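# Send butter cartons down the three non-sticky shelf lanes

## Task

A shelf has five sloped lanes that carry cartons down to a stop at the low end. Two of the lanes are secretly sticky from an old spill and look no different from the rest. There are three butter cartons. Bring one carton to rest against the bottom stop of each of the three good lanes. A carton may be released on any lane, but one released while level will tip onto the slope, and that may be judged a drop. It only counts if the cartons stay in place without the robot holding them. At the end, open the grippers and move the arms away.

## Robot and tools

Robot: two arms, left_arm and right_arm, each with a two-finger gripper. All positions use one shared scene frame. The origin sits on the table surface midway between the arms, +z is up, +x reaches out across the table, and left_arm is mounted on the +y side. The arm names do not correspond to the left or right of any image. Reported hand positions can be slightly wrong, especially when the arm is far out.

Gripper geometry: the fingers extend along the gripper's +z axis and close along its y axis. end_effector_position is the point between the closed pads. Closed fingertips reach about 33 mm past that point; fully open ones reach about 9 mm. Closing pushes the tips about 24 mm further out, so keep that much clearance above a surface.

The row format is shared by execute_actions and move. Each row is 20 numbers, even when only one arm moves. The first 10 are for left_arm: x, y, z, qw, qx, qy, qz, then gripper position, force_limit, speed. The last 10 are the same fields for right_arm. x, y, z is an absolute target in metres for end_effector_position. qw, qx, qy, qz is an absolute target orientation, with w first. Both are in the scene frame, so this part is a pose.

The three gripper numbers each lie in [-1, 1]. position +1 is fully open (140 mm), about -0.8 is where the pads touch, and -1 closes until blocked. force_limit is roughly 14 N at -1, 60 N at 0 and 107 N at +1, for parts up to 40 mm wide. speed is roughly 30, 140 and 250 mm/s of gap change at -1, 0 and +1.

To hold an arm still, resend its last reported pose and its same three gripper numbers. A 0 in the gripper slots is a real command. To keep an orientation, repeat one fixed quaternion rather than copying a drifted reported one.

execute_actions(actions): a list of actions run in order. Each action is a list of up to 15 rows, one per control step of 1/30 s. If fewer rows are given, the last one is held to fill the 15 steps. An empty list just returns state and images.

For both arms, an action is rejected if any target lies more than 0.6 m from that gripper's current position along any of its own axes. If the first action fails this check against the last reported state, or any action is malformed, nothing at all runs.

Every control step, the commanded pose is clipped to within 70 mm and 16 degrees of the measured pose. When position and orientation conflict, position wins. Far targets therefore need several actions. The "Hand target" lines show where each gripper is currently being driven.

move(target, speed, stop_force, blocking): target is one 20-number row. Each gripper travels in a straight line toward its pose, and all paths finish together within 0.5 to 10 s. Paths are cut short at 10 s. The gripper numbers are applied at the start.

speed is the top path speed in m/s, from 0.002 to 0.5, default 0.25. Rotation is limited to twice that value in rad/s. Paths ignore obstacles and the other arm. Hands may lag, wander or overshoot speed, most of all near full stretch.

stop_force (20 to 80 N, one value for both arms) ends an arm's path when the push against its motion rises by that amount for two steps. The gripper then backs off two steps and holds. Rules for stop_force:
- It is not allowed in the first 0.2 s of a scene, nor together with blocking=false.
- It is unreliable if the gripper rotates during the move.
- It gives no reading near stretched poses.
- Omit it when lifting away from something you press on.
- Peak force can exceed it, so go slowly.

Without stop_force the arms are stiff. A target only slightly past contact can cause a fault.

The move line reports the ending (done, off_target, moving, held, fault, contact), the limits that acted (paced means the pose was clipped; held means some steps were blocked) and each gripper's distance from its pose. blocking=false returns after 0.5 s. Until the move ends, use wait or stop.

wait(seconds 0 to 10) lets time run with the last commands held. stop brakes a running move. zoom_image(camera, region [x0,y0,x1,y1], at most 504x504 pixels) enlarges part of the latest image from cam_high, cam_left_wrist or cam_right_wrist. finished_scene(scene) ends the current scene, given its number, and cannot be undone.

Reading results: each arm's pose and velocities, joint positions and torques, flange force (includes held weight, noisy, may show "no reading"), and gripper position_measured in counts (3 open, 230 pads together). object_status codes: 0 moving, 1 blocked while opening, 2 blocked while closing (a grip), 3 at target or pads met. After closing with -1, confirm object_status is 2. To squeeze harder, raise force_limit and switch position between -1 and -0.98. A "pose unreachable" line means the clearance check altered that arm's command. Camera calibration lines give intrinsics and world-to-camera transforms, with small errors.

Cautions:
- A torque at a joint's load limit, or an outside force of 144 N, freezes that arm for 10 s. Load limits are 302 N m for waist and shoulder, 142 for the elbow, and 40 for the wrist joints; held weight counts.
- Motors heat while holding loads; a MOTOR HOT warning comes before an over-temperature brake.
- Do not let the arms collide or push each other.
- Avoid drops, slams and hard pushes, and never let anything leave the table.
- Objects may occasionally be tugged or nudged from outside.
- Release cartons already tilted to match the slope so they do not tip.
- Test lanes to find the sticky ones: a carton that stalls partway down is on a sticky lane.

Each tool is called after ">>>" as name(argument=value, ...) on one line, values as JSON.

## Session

>>> execute_actions(actions=[])

Scene clock: 0.00 s.
left_arm: end_effector_position=(+0.7246, +0.8950, +0.1291) position_measured=3 object_status=3 end_effector_quat_wxyz=(+0.170, +0.330, +0.713, -0.594) end_effector_velocity=(+0.000, -0.000, +0.000) end_effector_angular_velocity=(+0.000, +0.000, -0.000) | right_arm: end_effector_position=(+0.0637, +0.0763, +0.1629) position_measured=3 object_status=3 end_effector_quat_wxyz=(-0.379, +0.779, -0.414, +0.280) end_effector_velocity=(+0.000, +0.000, +0.001) end_effector_angular_velocity=(+0.001, -0.000, +0.001)
Joint positions: left_arm=[ 0.676  1.122  0.842 -0.844  2.251 -0.077] | right_arm=[ 1.903  0.181  2.225 -1.093  1.2   -0.948]
Joint velocities: left_arm=[-0. -0.  0.  0. -0.  0.] | right_arm=[ 0.    -0.001  0.    -0.001  0.    -0.   ]
Joint torques (N m, as the joint torque sensors report them, + toward a larger angle): no reading
Flange force (N, the push that the arm receives, along the gripper's own x y z axes): no reading
Hand target (left_arm): +0.725, +0.895, +0.129; +0.170, +0.330, +0.713, -0.594
Hand target (right_arm): +0.064, +0.076, +0.163; -0.379, +0.779, -0.414, +0.280
camera_calibration (this result's frames):
cam_left_wrist: T_world_to_cam=[[0.634729, 0.122782, -0.762917, -0.47237], [0.753262, 0.121934, 0.64632, -0.727091], [0.172382, -0.984915, -0.0150924, 0.961504], [0, 0, 0, 1]] pos_world=[0.681771, 1.09365, 0.124065]
cam_right_wrist: T_world_to_cam=[[-0.44768, -0.30431, -0.84082, 0.183768], [-0.717367, 0.68358, 0.134547, -0.0108232], [0.533824, 0.66341, -0.524327, 0.184163], [0, 0, 0, 1]] pos_world=[-0.0238054, -0.0588543, 0.252534]

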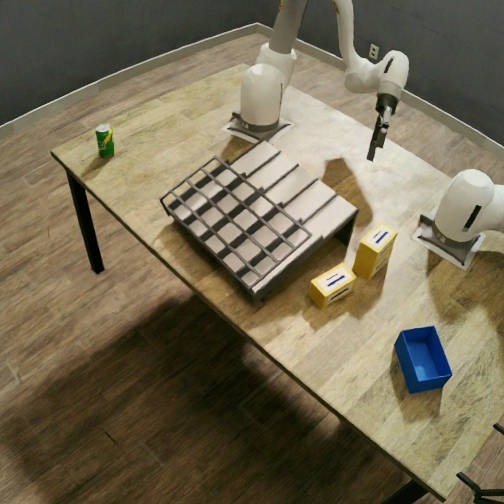

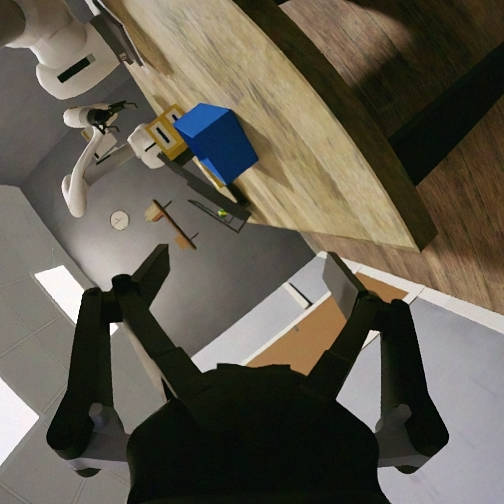

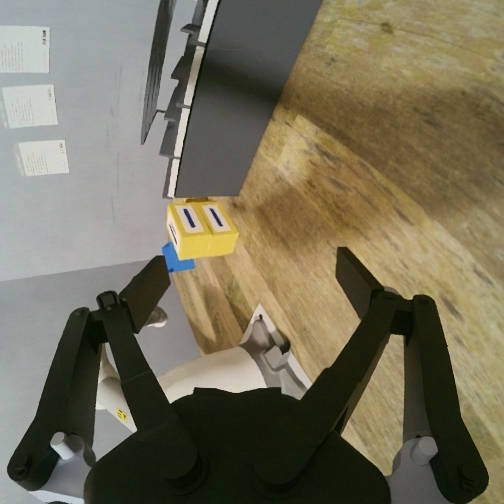

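>>> move(target=[0.55,0.7,0.36,0,0.707,0.707,0,1,0,0,0.22,-0.05,0.52,0,0.883,-0.469,0,1,0,0], speed=0.3)

>>> move(target=[0.36,0.33,0.33,0,1,0,0,0.35,0,0,0.55,-0.5,0.5,0,0.883,-0.469,0,1,0,0], speed=0.35)

Scene clock: 7.00 s.
left_arm: end_effector_position=(+0.5497, +0.7001, +0.3596) position_measured=3 object_status=3 end_effector_quat_wxyz=(+0.000, +0.707, +0.708, +0.000) end_effector_velocity=(-0.000, -0.000, +0.001) end_effector_angular_velocity=(+0.001, -0.001, -0.001) | right_arm: end_effector_position=(+0.2201, -0.0503, +0.5197) position_measured=3 object_status=3 end_effector_quat_wxyz=(+0.000, +0.883, -0.470, +0.001) end_effector_velocity=(+0.000, -0.000, +0.001) end_effector_angular_velocity=(+0.000, -0.000, +0.000)
Joint positions: left_arm=[ 0.311  0.043  1.671 -0.     1.427  0.409] | right_arm=[ 0.972 -0.225  1.624 -0.001  1.743 -2.559]
Joint velocities: left_arm=[-0.001 -0.001  0.001  0.    -0.001  0.   ] | right_arm=[-0.     0.    -0.001 -0.     0.001 -0.001]
Joint torques (N m, as the joint torque sensors report them, + toward a larger angle): left_arm=[  0.32 -47.29 -40.65   3.57   0.24   0.72] | right_arm=[  1.94 -14.91 -38.99   3.85  -0.15  -0.07]
Flange force (N, the push that the arm receives, along the gripper's own x y z axes): left_arm=[-0.3 3.7 -0.2] | right_arm=[5.3 -0.4 -3.7]
Hand target (left_arm): +0.550, +0.700, +0.360; +0.000, +0.707, +0.708, +0.000
Hand target (right_arm): +0.220, -0.050, +0.520; +0.000, +0.883, -0.470, +0.001
Off the commanded pose (left_arm): 0.000 m, 0 deg.
Off the commanded pose (right_arm): 0.000 m, 0 deg.
move: done
camera_calibration (this result's frames):
cam_left_wrist: T_world_to_cam=[[0.997617, 0.0601181, 0.0338544, -0.603718], [0.0426341, -0.922933, 0.382593, 0.496443], [0.0542461, -0.380238, -0.923296, 0.771383], [0, 0, 0, 1]] pos_world=[0.53927, 0.787787, 0.542718]
cam_right_wrist: T_world_to_cam=[[-0.864674, -0.501814, -0.0228291, 0.171995], [-0.474272, 0.800552, 0.36631, -0.0281576], [-0.165544, 0.327566, -0.930213, 0.719685], [0, 0, 0, 1]] pos_world=[0.254505, -0.126893, 0.683701]

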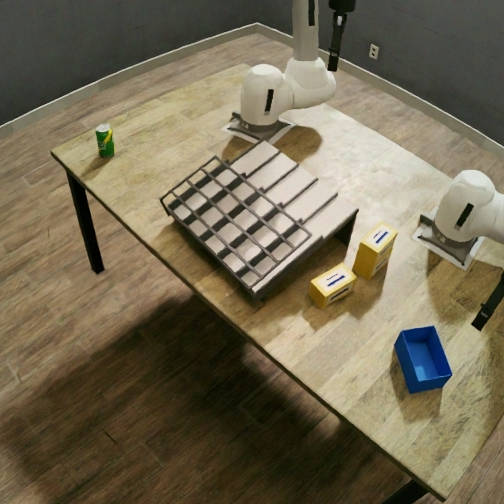

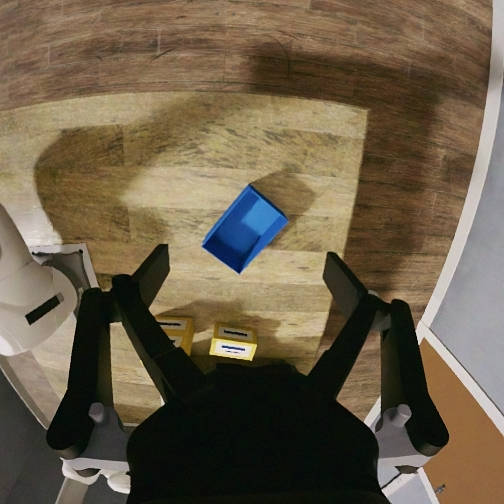

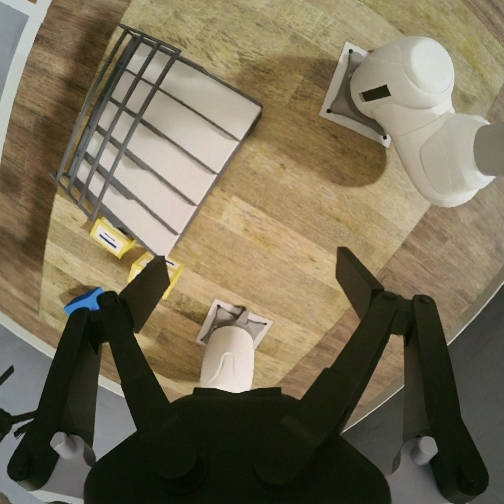

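Scene clock: 9.67 s.
left_arm: end_effector_position=(+0.3600, +0.3305, +0.3299) position_measured=85 object_status=3 end_effector_quat_wxyz=(-0.000, +1.000, -0.000, +0.000) end_effector_velocity=(+0.000, +0.000, -0.000) end_effector_angular_velocity=(+0.001, -0.000, +0.001) | right_arm: end_effector_position=(+0.5495, -0.5000, +0.5000) position_measured=3 object_status=3 end_effector_quat_wxyz=(+0.001, +0.883, -0.469, -0.000) end_effector_velocity=(+0.000, -0.000, -0.000) end_effector_angular_velocity=(-0.000, +0.001, -0.001)
Joint positions: left_arm=[-0.513 -0.346  2.048  0.001  1.439  1.157] | right_arm=[-0.401 -0.155  1.605 -0.001  1.693 -3.933]
Joint velocities: left_arm=[ 0.     0.    -0.     0.001 -0.    -0.001] | right_arm=[-0.001  0.001 -0.    -0.    -0.     0.   ]
Joint torques (N m, as the joint torque sensors report them, + toward a larger angle): left_arm=[  1.12  -7.42 -39.54   3.83   0.25   0.89] | right_arm=[  0.96 -23.19 -39.88   3.89  -0.31  -0.14]
Flange force (N, the push that the arm receives, along the gripper's own x y z axes): left_arm=[1.9 6.6 -2.1] | right_arm=[0.4 2.4 -2.9]
Hand target (left_arm): +0.360, +0.330, +0.330; -0.000, +1.000, +0.000, +0.000
Hand target (right_arm): +0.550, -0.500, +0.500; +0.001, +0.883, -0.469, -0.000
Off the commanded pose (left_arm): 0.000 m, 0 deg.
Off the commanded pose (right_arm): 0.001 m, 0 deg.
move: done
camera_calibration (this result's frames):
cam_left_wrist: T_world_to_cam=[[0.058475, -0.997764, 0.0323589, 0.296981], [-0.923148, -0.0417076, 0.382175, 0.231308], [-0.379971, -0.0522197, -0.923523, 0.661633], [0, 0, 0, 1]] pos_world=[0.447567, 0.340515, 0.513023]
cam_right_wrist: T_world_to_cam=[[-0.863937, -0.503138, -0.021562, 0.228947], [-0.474827, 0.799563, 0.367748, 0.494381], [-0.167788, 0.327949, -0.929676, 0.904365], [0, 0, 0, 1]] pos_world=[0.584282, -0.576682, 0.663895]

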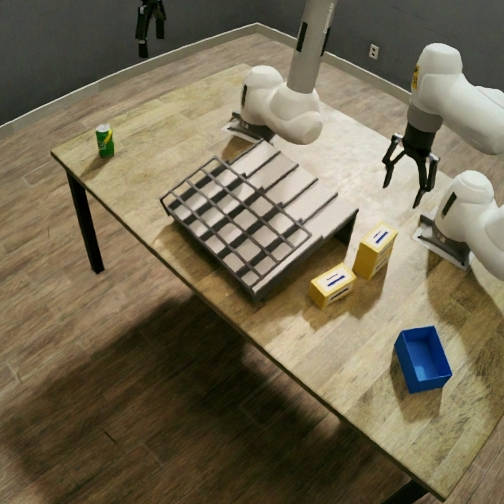

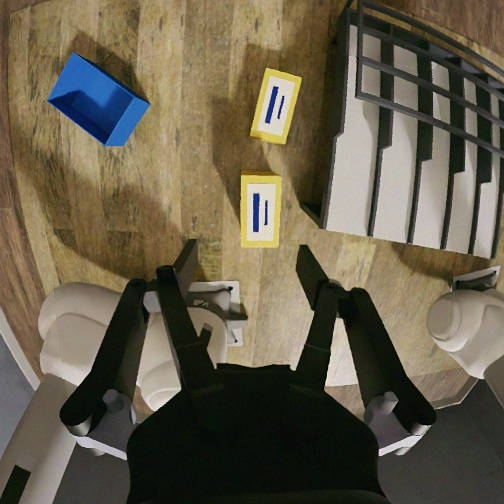

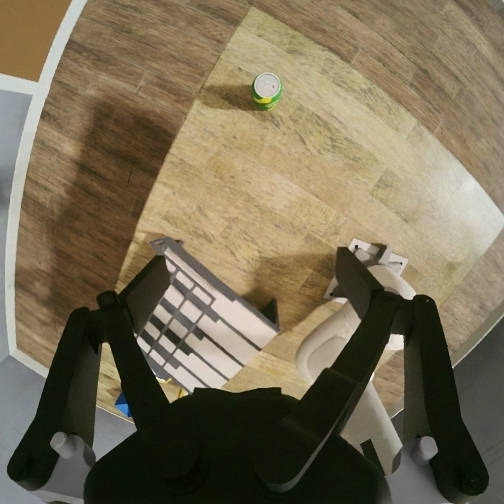

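>>> move(target=[0.351,0.307,0.18,0,1,0.008,0,0.3,0,0,0.62,-0.76,0.42,0,0.883,-0.469,0,1,0,0], speed=0.3)

Scene clock: 23.53 s.
left_arm: end_effector_position=(+0.3510, +0.3070, +0.1800) position_measured=91 object_status=3 end_effector_quat_wxyz=(+0.000, +1.000, +0.008, +0.000) end_effector_velocity=(+0.000, -0.000, +0.000) end_effector_angular_velocity=(-0.000, -0.001, -0.000) | right_arm: end_effector_position=(+0.6142, -0.7399, +0.4250) position_measured=3 object_status=3 end_effector_quat_wxyz=(+0.001, +0.884, -0.468, -0.001) end_effector_velocity=(-0.000, +0.000, +0.001) end_effector_angular_velocity=(-0.001, -0.001, +0.000)
Joint positions: left_arm=[-0.586 -0.264  2.276  0.     1.13   1.069] | right_arm=[-0.777  0.065  1.531 -0.001  1.547 -4.311]
Joint velocities: left_arm=[ 0.    -0.    -0.001  0.    -0.     0.   ] | right_arm=[-0.    -0.001 -0.001  0.     0.    -0.   ]
Joint torques (N m, as the joint torque sensors report them, + toward a larger angle): left_arm=[  1.64 -11.48 -36.68   3.22   0.25   0.7 ] | right_arm=[ -9.9  -42.9  -40.44   3.99  -0.46  -0.18]
Flange force (N, the push that the arm receives, along the gripper's own x y z axes): left_arm=[-0.5 7.1 0.0] | right_arm=[-12.9 -12.4 -3.4]
Hand target (left_arm): +0.351, +0.307, +0.180; +0.000, +1.000, +0.008, +0.000
Hand target (right_arm): +0.614, -0.740, +0.425; +0.001, +0.884, -0.468, -0.001
Off the commanded pose (left_arm): 0.000 m, 0 deg.
Off the commanded pose (right_arm): 0.021 m, 0 deg.
FORCE FAULT: contact force on the right arm reached its limit, and that arm stopped for 10 seconds. The contact can be on any part of that arm, not only on its tool. That time counts as 19 of the actions that you can send in this scene. That arm's remaining commands of this call were not run. That arm holds still and accepts commands again. Move the arm away from the contact; if what it grips holds it there, let go first. Pushing or pulling that hard again can fault the arm again.
move: fault (right_arm)
camera_calibration (this result's frames):
cam_left_wrist: T_world_to_cam=[[0.0743393, -0.996695, 0.0327437, 0.27299], [-0.922246, -0.0562206, 0.382495, 0.283413], [-0.37939, -0.0586321, -0.923377, 0.520323], [0, 0, 0, 1]] pos_world=[0.438488, 0.318529, 0.363112]
cam_right_wrist: T_world_to_cam=[[-0.863164, -0.504479, -0.0212094, 0.160966], [-0.475882, 0.798757, 0.368136, 0.744396], [-0.168775, 0.327855, -0.92953, 0.924563], [0, 0, 0, 1]] pos_world=[0.649228, -0.81651, 0.588784]

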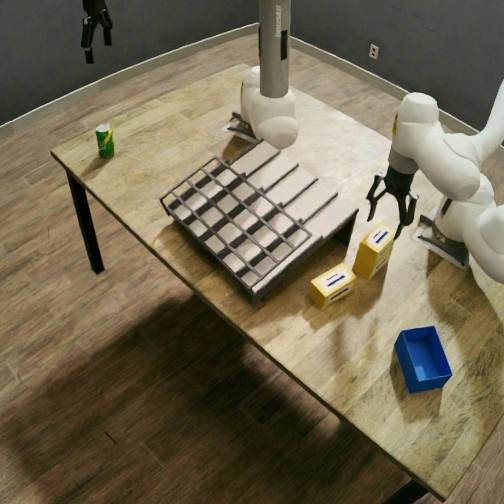

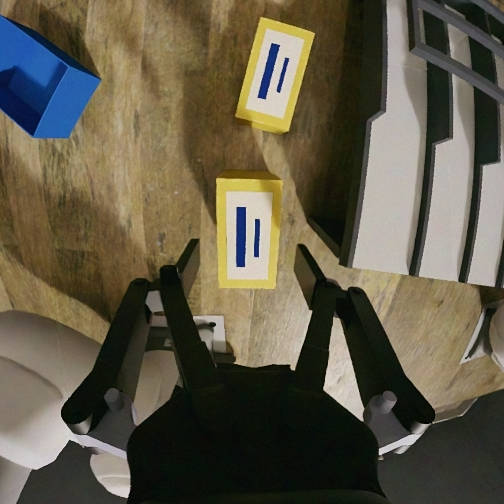

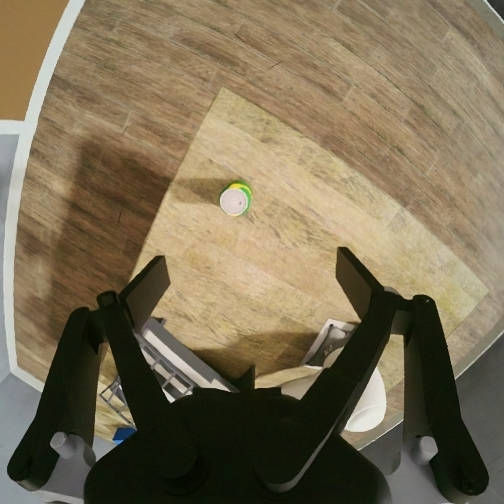

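>>> move(target=[0.351,0.306,0.114,0,1,0.008,0,0.3,0,0,0.72,-0.6,0.45,0,0.883,-0.469,0,1,0,0], speed=0.2)

>>> execute_actions(actions=[[[0.351,0.306,0.114,0,1,0.008,0,-1,-0.3,0,0.72,-0.6,0.45,0,0.883,-0.469,0,1,0,0]]])

>>> move(target=[0.38,0.3,0.245,-0.009,0.987,-0.06,-0.148,-1,-0.3,0,0.72,-0.6,0.45,0,0.883,-0.469,0,1,0,0])

>>> move(target=[0.413,0.152,0.215,-0.009,0.987,-0.06,-0.148,-1,-0.3,0,0.72,-0.6,0.45,0,0.883,-0.469,0,1,0,0], speed=0.2)

Scene clock: 28.97 s.
left_arm: end_effector_position=(+0.3510, +0.3060, +0.1140) position_measured=91 object_status=3 end_effector_quat_wxyz=(+0.000, +1.000, +0.008, +0.000) end_effector_velocity=(+0.000, +0.000, -0.000) end_effector_angular_velocity=(-0.000, -0.001, +0.002) | right_arm: end_effector_position=(+0.7201, -0.6001, +0.4500) position_measured=3 object_status=3 end_effector_quat_wxyz=(-0.000, +0.883, -0.469, +0.000) end_effector_velocity=(+0.000, -0.000, +0.001) end_effector_angular_velocity=(-0.002, -0.001, -0.000)
Joint positions: left_arm=[-0.588 -0.192  2.36   0.     0.973  1.066] | right_arm=[-0.502  0.14   1.402 -0.     1.599 -4.033]
Joint velocities: left_arm=[ 0.001  0.    -0.     0.    -0.001 -0.001] | right_arm=[ 0.    -0.    -0.001 -0.001 -0.     0.001]
Joint torques (N m, as the joint torque sensors report them, + toward a larger angle): left_arm=[  0.67 -14.99 -34.5    2.93   0.11   0.77] | right_arm=[  1.37 -51.27 -40.19   4.02  -0.44  -0.13]
Flange force (N, the push that the arm receives, along the gripper's own x y z axes): left_arm=[-1.5 3.9 0.7] | right_arm=[-2.7 5.0 -3.4]
Hand target (left_arm): +0.351, +0.306, +0.114; +0.000, +1.000, +0.008, -0.000
Hand target (right_arm): +0.720, -0.600, +0.450; +0.000, +0.883, -0.469, +0.000
Off the commanded pose (left_arm): 0.000 m, 0 deg.
Off the commanded pose (right_arm): 0.000 m, 0 deg.
move: done
camera_calibration (this result's frames):
cam_left_wrist: T_world_to_cam=[[0.0743855, -0.996692, 0.0327478, 0.274108], [-0.922248, -0.0562626, 0.382482, 0.308623], [-0.379374, -0.0586527, -0.923382, 0.459345], [0, 0, 0, 1]] pos_world=[0.438501, 0.317507, 0.297132]
cam_right_wrist: T_world_to_cam=[[-0.864035, -0.502905, -0.0230322, 0.325763], [-0.47515, 0.799524, 0.367416, 0.674163], [-0.16636, 0.328404, -0.929772, 0.918587], [0, 0, 0, 1]] pos_world=[0.754616, -0.676849, 0.613881]

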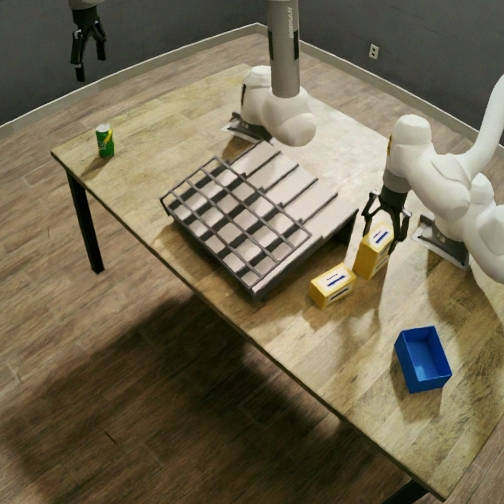

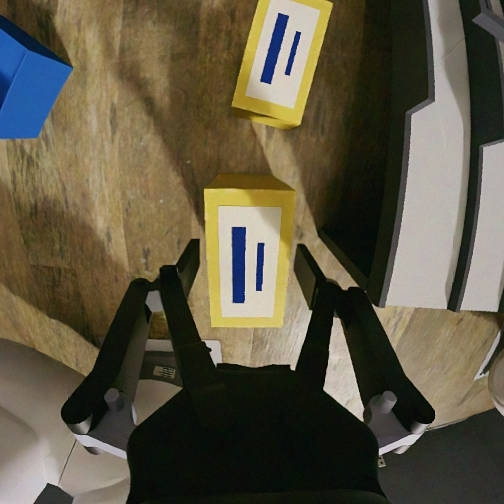

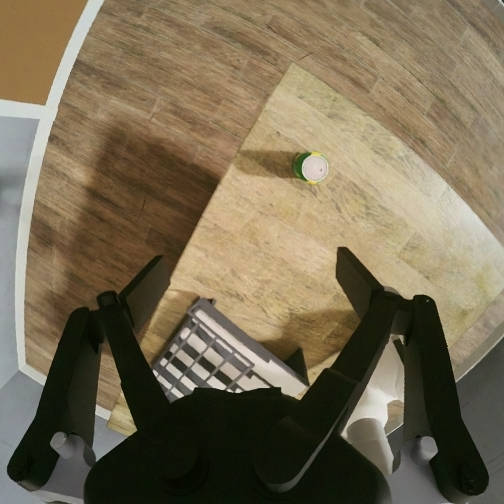

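Scene clock: 29.47 s.
left_arm: end_effector_position=(+0.3510, +0.3060, +0.1140) position_measured=136 object_status=2 end_effector_quat_wxyz=(+0.000, +1.000, +0.008, +0.000) end_effector_velocity=(+0.000, -0.000, +0.000) end_effector_angular_velocity=(-0.000, -0.000, -0.002) | right_arm: end_effector_position=(+0.7200, -0.6000, +0.4500) position_measured=3 object_status=3 end_effector_quat_wxyz=(+0.000, +0.883, -0.469, +0.000) end_effector_velocity=(-0.000, +0.000, +0.001) end_effector_angular_velocity=(-0.001, -0.002, +0.000)
Joint positions: left_arm=[-0.588 -0.192  2.36   0.     0.973  1.066] | right_arm=[-0.501  0.14   1.402 -0.     1.6   -4.033]
Joint velocities: left_arm=[-0.001 -0.    -0.     0.    -0.     0.001] | right_arm=[ 0.    -0.001 -0.001 -0.    -0.     0.   ]
Joint torques (N m, as the joint torque sensors report them, + toward a larger angle): left_arm=[  0.25  -3.1  -21.42   2.26  -1.92   0.96] | right_arm=[  1.98 -52.33 -40.31   4.04  -0.36  -0.11]
Flange force (N, the push that the arm receives, along the gripper's own x y z axes): left_arm=[-5.9 1.3 -35.5] | right_arm=[-1.3 4.9 -3.2]
Hand target (left_arm): +0.351, +0.306, +0.114; -0.000, +1.000, +0.008, +0.000
Hand target (right_arm): +0.720, -0.600, +0.450; +0.000, +0.883, -0.469, +0.000
Off the commanded pose (left_arm): 0.000 m, 0 deg.
Off the commanded pose (right_arm): 0.000 m, 0 deg.
camera_calibration (this result's frames):
cam_left_wrist: T_world_to_cam=[[0.0744873, -0.996684, 0.0327406, 0.274066], [-0.922238, -0.0563588, 0.382493, 0.308666], [-0.37938, -0.0586855, -0.923378, 0.459331], [0, 0, 0, 1]] pos_world=[0.43851, 0.317509, 0.2971]
cam_right_wrist: T_world_to_cam=[[-0.863982, -0.503004, -0.0228428, 0.325578], [-0.475147, 0.799439, 0.367604, 0.673907], [-0.166645, 0.328457, -0.929702, 0.918748], [0, 0, 0, 1]] pos_world=[0.754603, -0.67675, 0.613868]

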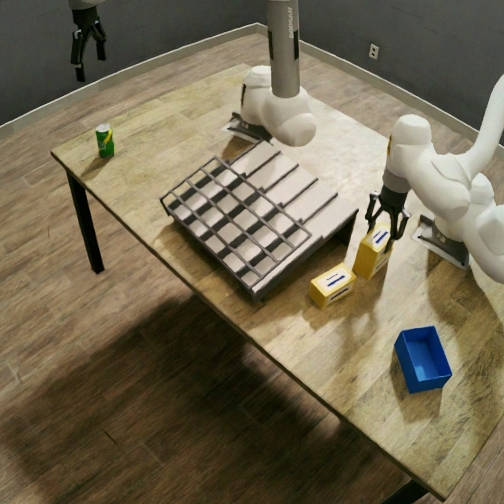

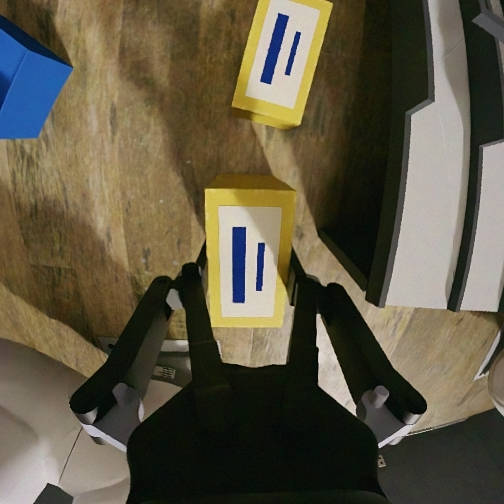

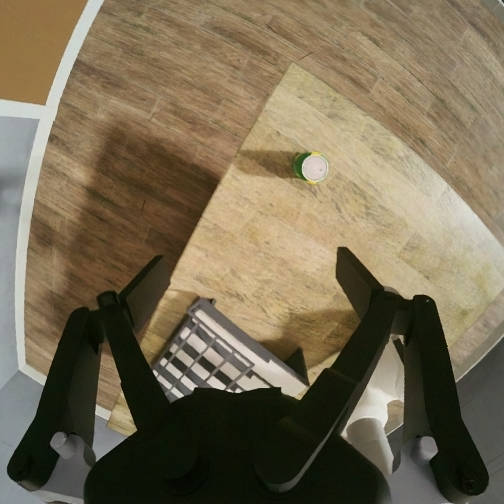

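Scene clock: 30.50 s.
left_arm: end_effector_position=(+0.3799, +0.3000, +0.2450) position_measured=136 object_status=2 end_effector_quat_wxyz=(-0.009, +0.987, -0.060, -0.148) end_effector_velocity=(+0.001, -0.001, +0.001) end_effector_angular_velocity=(-0.001, -0.001, +0.000) | right_arm: end_effector_position=(+0.7200, -0.6000, +0.4500) position_measured=3 object_status=3 end_effector_quat_wxyz=(-0.000, +0.883, -0.469, +0.000) end_effector_velocity=(+0.000, -0.000, +0.000) end_effector_angular_velocity=(-0.000, -0.000, -0.000)
Joint positions: left_arm=[-0.496 -0.081  2.033 -0.08   1.478  1.315] | right_arm=[-0.501  0.14   1.402 -0.     1.6   -4.033]
Joint velocities: left_arm=[-0.    -0.    -0.002 -0.001  0.001 -0.   ] | right_arm=[-0.  0. -0.  0. -0. -0.]
Joint torques (N m, as the joint torque sensors report them, + toward a larger angle): left_arm=[  1.8  -32.9  -39.96   3.04   1.44   0.63] | right_arm=[  2.5  -51.92 -40.25   4.12  -0.49  -0.15]
Flange force (N, the push that the arm receives, along the gripper's own x y z axes): left_arm=[3.0 5.0 5.8] | right_arm=[-0.7 5.6 -3.3]
Hand target (left_arm): +0.380, +0.300, +0.245; -0.009, +0.987, -0.060, -0.148
Hand target (right_arm): +0.720, -0.600, +0.450; +0.000, +0.883, -0.469, -0.000
Off the commanded pose (left_arm): 0.000 m, 0 deg.
Off the commanded pose (right_arm): 0.000 m, 0 deg.
move: done
camera_calibration (this result's frames):
cam_left_wrist: T_world_to_cam=[[-0.0557972, -0.998349, 0.0136634, 0.316313], [-0.769556, 0.051721, 0.636482, 0.132214], [-0.636137, 0.0249992, -0.771171, 0.626058], [0, 0, 0, 1]] pos_world=[0.517654, 0.293301, 0.394325]
cam_right_wrist: T_world_to_cam=[[-0.863979, -0.503007, -0.0228801, 0.325606], [-0.475156, 0.799418, 0.367639, 0.673873], [-0.166634, 0.328504, -0.929687, 0.918755], [0, 0, 0, 1]] pos_world=[0.754608, -0.676739, 0.613863]

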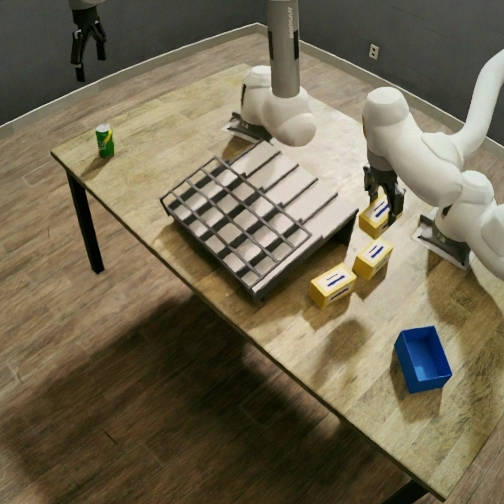

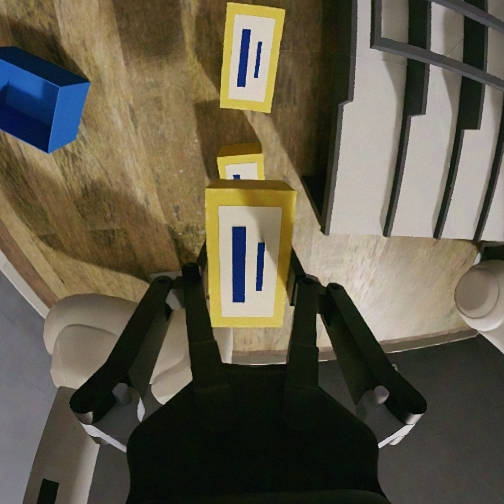

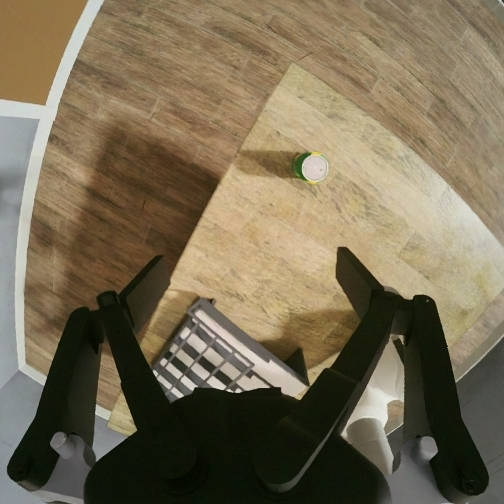

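Scene clock: 31.63 s.
left_arm: end_effector_position=(+0.4130, +0.1521, +0.2151) position_measured=136 object_status=2 end_effector_quat_wxyz=(-0.009, +0.987, -0.060, -0.148) end_effector_velocity=(-0.000, +0.000, -0.001) end_effector_angular_velocity=(+0.001, +0.001, -0.000) | right_arm: end_effector_position=(+0.7200, -0.6000, +0.4500) position_measured=3 object_status=3 end_effector_quat_wxyz=(-0.000, +0.883, -0.469, +0.000) end_effector_velocity=(+0.000, -0.000, -0.000) end_effector_angular_velocity=(-0.001, +0.000, -0.000)
Joint positions: left_arm=[-0.716  0.09   1.918 -0.142  1.398  1.119] | right_arm=[-0.501  0.14   1.402  0.     1.6   -4.033]
Joint velocities: left_arm=[-0.     0.001  0.     0.     0.    -0.   ] | right_arm=[-0.     0.    -0.    -0.001 -0.     0.   ]
Joint torques (N m, as the joint torque sensors report them, + toward a larger angle): left_arm=[  2.99 -50.5  -37.82   3.03   1.34   0.71] | right_arm=[  2.51 -52.   -40.4    3.96  -0.42  -0.11]
Flange force (N, the push that the arm receives, along the gripper's own x y z axes): left_arm=[3.0 7.7 4.9] | right_arm=[-0.8 5.8 -2.9]
Hand target (left_arm): +0.413, +0.152, +0.215; -0.009, +0.987, -0.060, -0.148
Hand target (right_arm): +0.720, -0.600, +0.450; +0.000, +0.883, -0.469, -0.000
Off the commanded pose (left_arm): 0.000 m, 0 deg.
Off the commanded pose (right_arm): 0.000 m, 0 deg.
move: done
camera_calibration (this result's frames):
cam_left_wrist: T_world_to_cam=[[-0.0558243, -0.998341, 0.014084, 0.170839], [-0.769676, 0.0520147, 0.636312, 0.184426], [-0.635989, 0.0246816, -0.771303, 0.627702], [0, 0, 0, 1]] pos_world=[0.550697, 0.14547, 0.364389]
cam_right_wrist: T_world_to_cam=[[-0.863979, -0.503008, -0.0228802, 0.325606], [-0.475156, 0.799418, 0.367639, 0.673873], [-0.166634, 0.328504, -0.929687, 0.918755], [0, 0, 0, 1]] pos_world=[0.754608, -0.676739, 0.613863]

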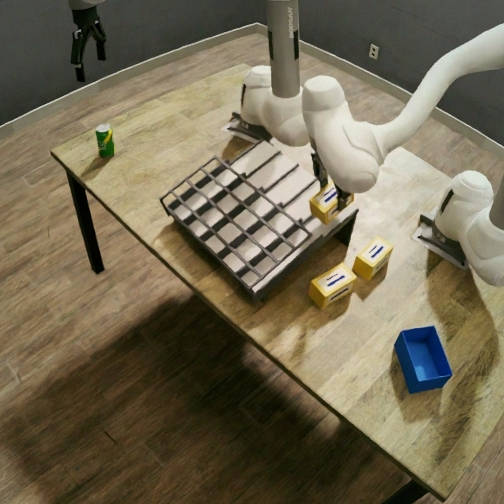

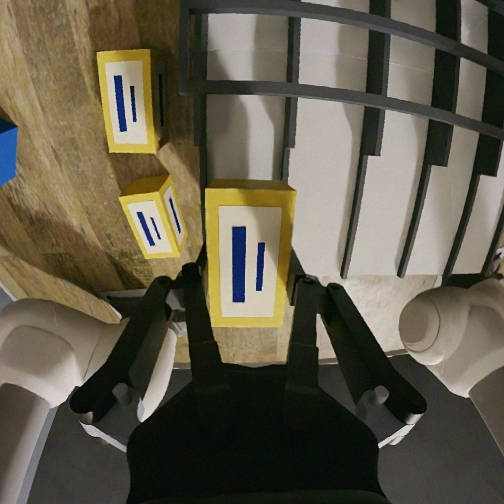

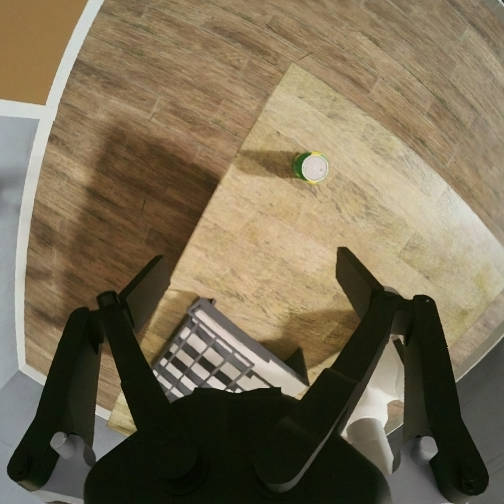

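>>> move(target=[0.418,0.157,0.198,-0.009,0.987,-0.06,-0.148,-1,-0.3,0,0.72,-0.6,0.45,0,0.883,-0.469,0,1,0,0], speed=0.06)

>>> move(target=[0.418,0.157,0.17,-0.009,0.987,-0.06,-0.148,-1,-0.3,0,0.72,-0.6,0.45,0,0.883,-0.469,0,1,0,0], speed=0.012, stop_force=20)

Scene clock: 36.67 s.
left_arm: end_effector_position=(+0.4180, +0.1570, +0.1980) position_measured=137 object_status=2 end_effector_quat_wxyz=(-0.009, +0.987, -0.060, -0.148) end_effector_velocity=(+0.000, +0.000, +0.000) end_effector_angular_velocity=(-0.000, -0.001, +0.001) | right_arm: end_effector_position=(+0.7200, -0.6000, +0.4500) position_measured=3 object_status=3 end_effector_quat_wxyz=(+0.000, +0.883, -0.469, -0.000) end_effector_velocity=(-0.000, -0.000, +0.000) end_effector_angular_velocity=(-0.001, +0.000, -0.000)
Joint positions: left_arm=[-0.704  0.106  1.935 -0.139  1.368  1.135] | right_arm=[-0.501  0.14   1.402  0.     1.6   -4.033]
Joint velocities: left_arm=[ 0.    -0.    -0.001  0.    -0.    -0.001] | right_arm=[ 0.    -0.001  0.001 -0.001 -0.     0.   ]
Joint torques (N m, as the joint torque sensors report them, + toward a larger angle): left_arm=[  1.26 -49.32 -37.6    2.76   1.35   0.71] | right_arm=[  1.   -52.05 -40.22   4.15  -0.15   0.04]
Flange force (N, the push that the arm receives, along the gripper's own x y z axes): left_arm=[0.5 3.1 4.1] | right_arm=[-2.3 4.1 -2.9]
Hand target (left_arm): +0.418, +0.157, +0.198; -0.009, +0.987, -0.060, -0.148
Hand target (right_arm): +0.720, -0.600, +0.450; +0.000, +0.883, -0.469, +0.000
Off the commanded pose (left_arm): 0.000 m, 0 deg.
Off the commanded pose (right_arm): 0.000 m, 0 deg.
move: done
camera_calibration (this result's frames):
cam_left_wrist: T_world_to_cam=[[-0.0558151, -0.998341, 0.0141453, 0.17622], [-0.769595, 0.0520436, 0.636407, 0.198808], [-0.636088, 0.0246349, -0.771223, 0.617667], [0, 0, 0, 1]] pos_world=[0.555728, 0.150365, 0.347343]
cam_right_wrist: T_world_to_cam=[[-0.863979, -0.503008, -0.0228669, 0.325596], [-0.475149, 0.799415, 0.367652, 0.673861], [-0.166652, 0.328509, -0.929682, 0.918757], [0, 0, 0, 1]] pos_world=[0.754605, -0.676738, 0.613851]

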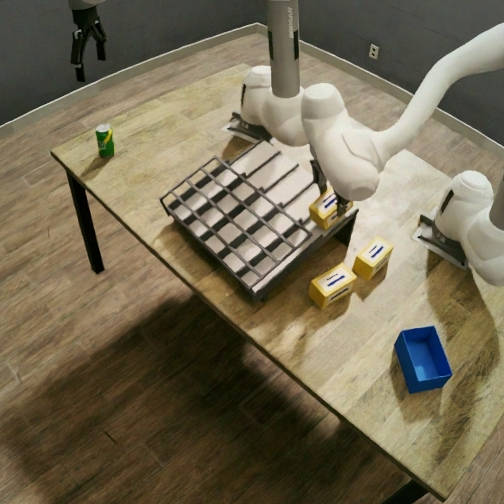

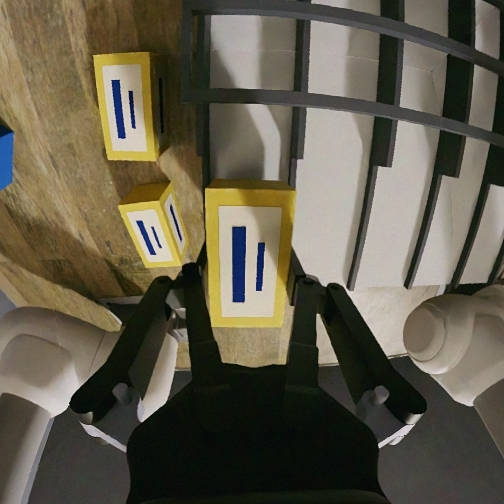

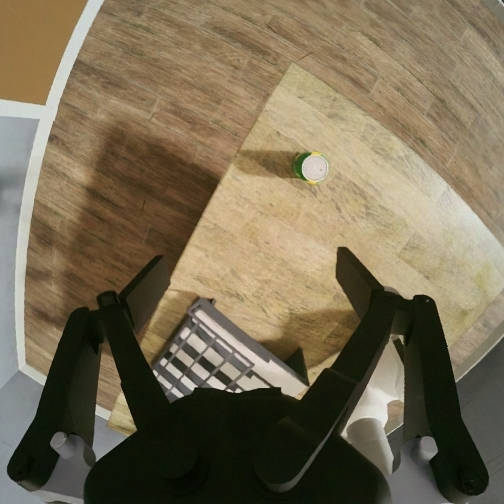

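Scene clock: 38.47 s.
left_arm: end_effector_position=(+0.4180, +0.1570, +0.1804) position_measured=137 object_status=2 end_effector_quat_wxyz=(-0.009, +0.987, -0.060, -0.148) end_effector_velocity=(-0.001, +0.000, +0.001) end_effector_angular_velocity=(-0.000, +0.000, +0.000) | right_arm: end_effector_position=(+0.7200, -0.6000, +0.4500) position_measured=3 object_status=3 end_effector_quat_wxyz=(+0.000, +0.883, -0.469, -0.000) end_effector_velocity=(+0.000, -0.000, +0.000) end_effector_angular_velocity=(-0.001, -0.001, -0.001)
Joint positions: left_arm=[-0.704  0.12   1.954 -0.141  1.335  1.14 ] | right_arm=[-0.501  0.14   1.402  0.     1.6   -4.033]
Joint velocities: left_arm=[-0.    -0.002 -0.    -0.     0.002 -0.001] | right_arm=[-0.     0.    -0.001 -0.    -0.     0.   ]
Joint torques (N m, as the joint torque sensors report them, + toward a larger angle): left_arm=[ -3.78 -37.72 -18.13   3.64   2.78   1.04] | right_arm=[  2.77 -52.72 -39.97   4.09  -0.31  -0.12]
Flange force (N, the push that the arm receives, along the gripper's own x y z axes): left_arm=[7.9 2.0 -27.1] | right_arm=[0.8 4.8 -3.6]
Hand target (left_arm): +0.418, +0.157, +0.181; -0.009, +0.987, -0.060, -0.148
Hand target (right_arm): +0.720, -0.600, +0.450; +0.000, +0.883, -0.469, -0.000
Off the commanded pose (left_arm): 0.010 m, 0 deg.
Off the commanded pose (right_arm): 0.000 m, 0 deg.
move: contact (left_arm)
camera_calibration (this result's frames):
cam_left_wrist: T_world_to_cam=[[-0.0558737, -0.998337, 0.0141877, 0.176471], [-0.769461, 0.0521107, 0.636564, 0.209909], [-0.636245, 0.0246503, -0.771093, 0.604155], [0, 0, 0, 1]] pos_world=[0.555768, 0.150346, 0.329736]
cam_right_wrist: T_world_to_cam=[[-0.86398, -0.503007, -0.0228669, 0.325596], [-0.475149, 0.799416, 0.367652, 0.673861], [-0.166652, 0.328509, -0.929682, 0.918757], [0, 0, 0, 1]] pos_world=[0.754605, -0.676738, 0.613851]

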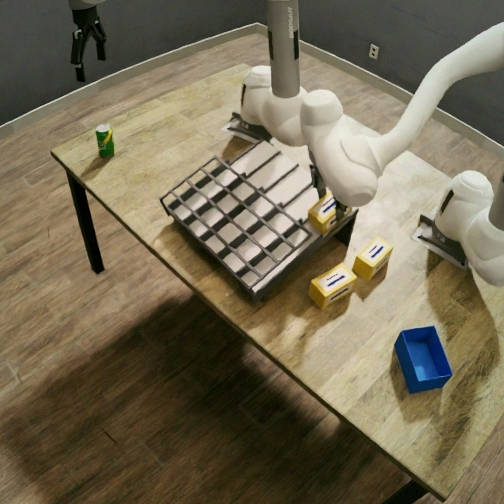

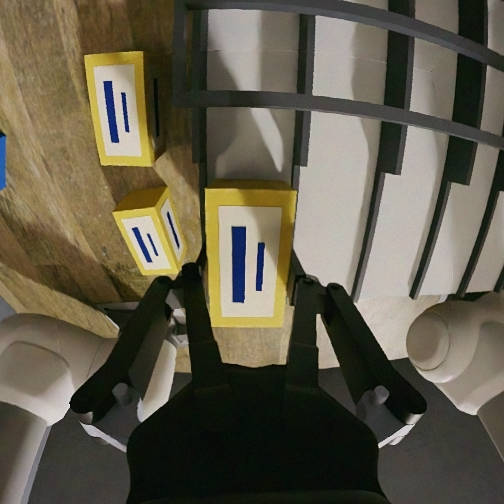

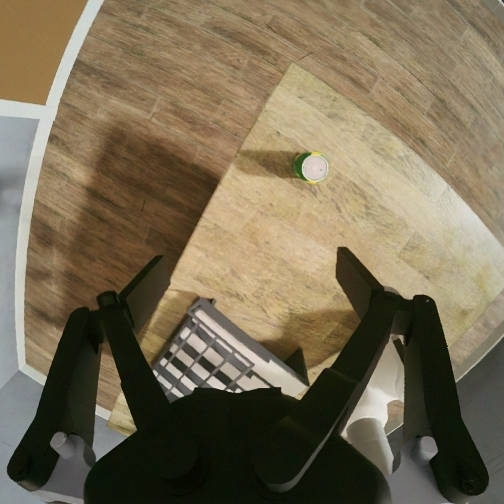

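>>> execute_actions(actions=[[[0.418,0.157,0.1812,-0.009,0.987,-0.06,-0.148,0.3,-0.3,0,0.72,-0.6,0.45,0,0.883,-0.469,0,1,0,0]]])

Scene clock: 39.87 s.
left_arm: end_effector_position=(+0.4180, +0.1570, +0.1812) position_measured=91 object_status=3 end_effector_quat_wxyz=(-0.009, +0.987, -0.060, -0.148) end_effector_velocity=(+0.000, -0.000, +0.000) end_effector_angular_velocity=(+0.000, -0.000, +0.002) | right_arm: end_effector_position=(+0.7200, -0.6000, +0.4500) position_measured=3 object_status=3 end_effector_quat_wxyz=(+0.000, +0.883, -0.469, -0.000) end_effector_velocity=(+0.000, +0.001, -0.000) end_effector_angular_velocity=(+0.001, -0.000, +0.000)
Joint positions: left_arm=[-0.704  0.119  1.953 -0.14   1.336  1.139] | right_arm=[-0.501  0.14   1.402 -0.     1.6   -4.033]
Joint velocities: left_arm=[ 0.    -0.    -0.    -0.     0.    -0.002] | right_arm=[ 0.     0.     0.     0.001  0.    -0.   ]
Joint torques (N m, as the joint torque sensors report them, + toward a larger angle): left_arm=[  0.97 -49.07 -34.31   2.74   0.76   0.65] | right_arm=[  1.87 -52.29 -40.5    3.92  -0.38  -0.01]
Flange force (N, the push that the arm receives, along the gripper's own x y z axes): left_arm=[2.4 3.7 -1.2] | right_arm=[-0.9 4.7 -2.5]
Hand target (left_arm): +0.418, +0.157, +0.181; -0.009, +0.987, -0.060, -0.148
Hand target (right_arm): +0.720, -0.600, +0.450; -0.000, +0.883, -0.469, -0.000
Off the commanded pose (left_arm): 0.000 m, 0 deg.
Off the commanded pose (right_arm): 0.000 m, 0 deg.
camera_calibration (this result's frames):
cam_left_wrist: T_world_to_cam=[[-0.0558281, -0.998341, 0.0140998, 0.176488], [-0.769585, 0.0520242, 0.636421, 0.209509], [-0.636099, 0.0246792, -0.771213, 0.604676], [0, 0, 0, 1]] pos_world=[0.555722, 0.150373, 0.33051]
cam_right_wrist: T_world_to_cam=[[-0.86398, -0.503007, -0.022867, 0.325596], [-0.475149, 0.799416, 0.367652, 0.673861], [-0.166652, 0.328509, -0.929682, 0.918757], [0, 0, 0, 1]] pos_world=[0.754605, -0.676738, 0.613851]

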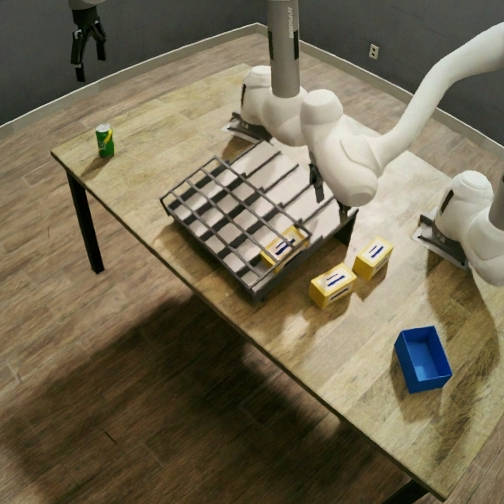

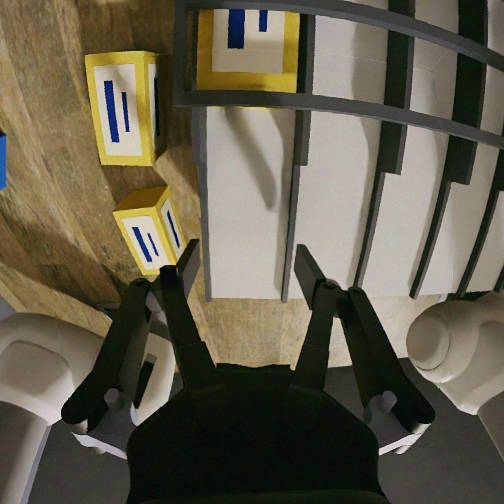

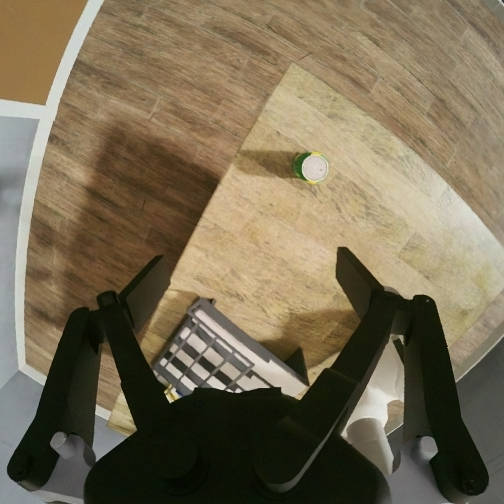

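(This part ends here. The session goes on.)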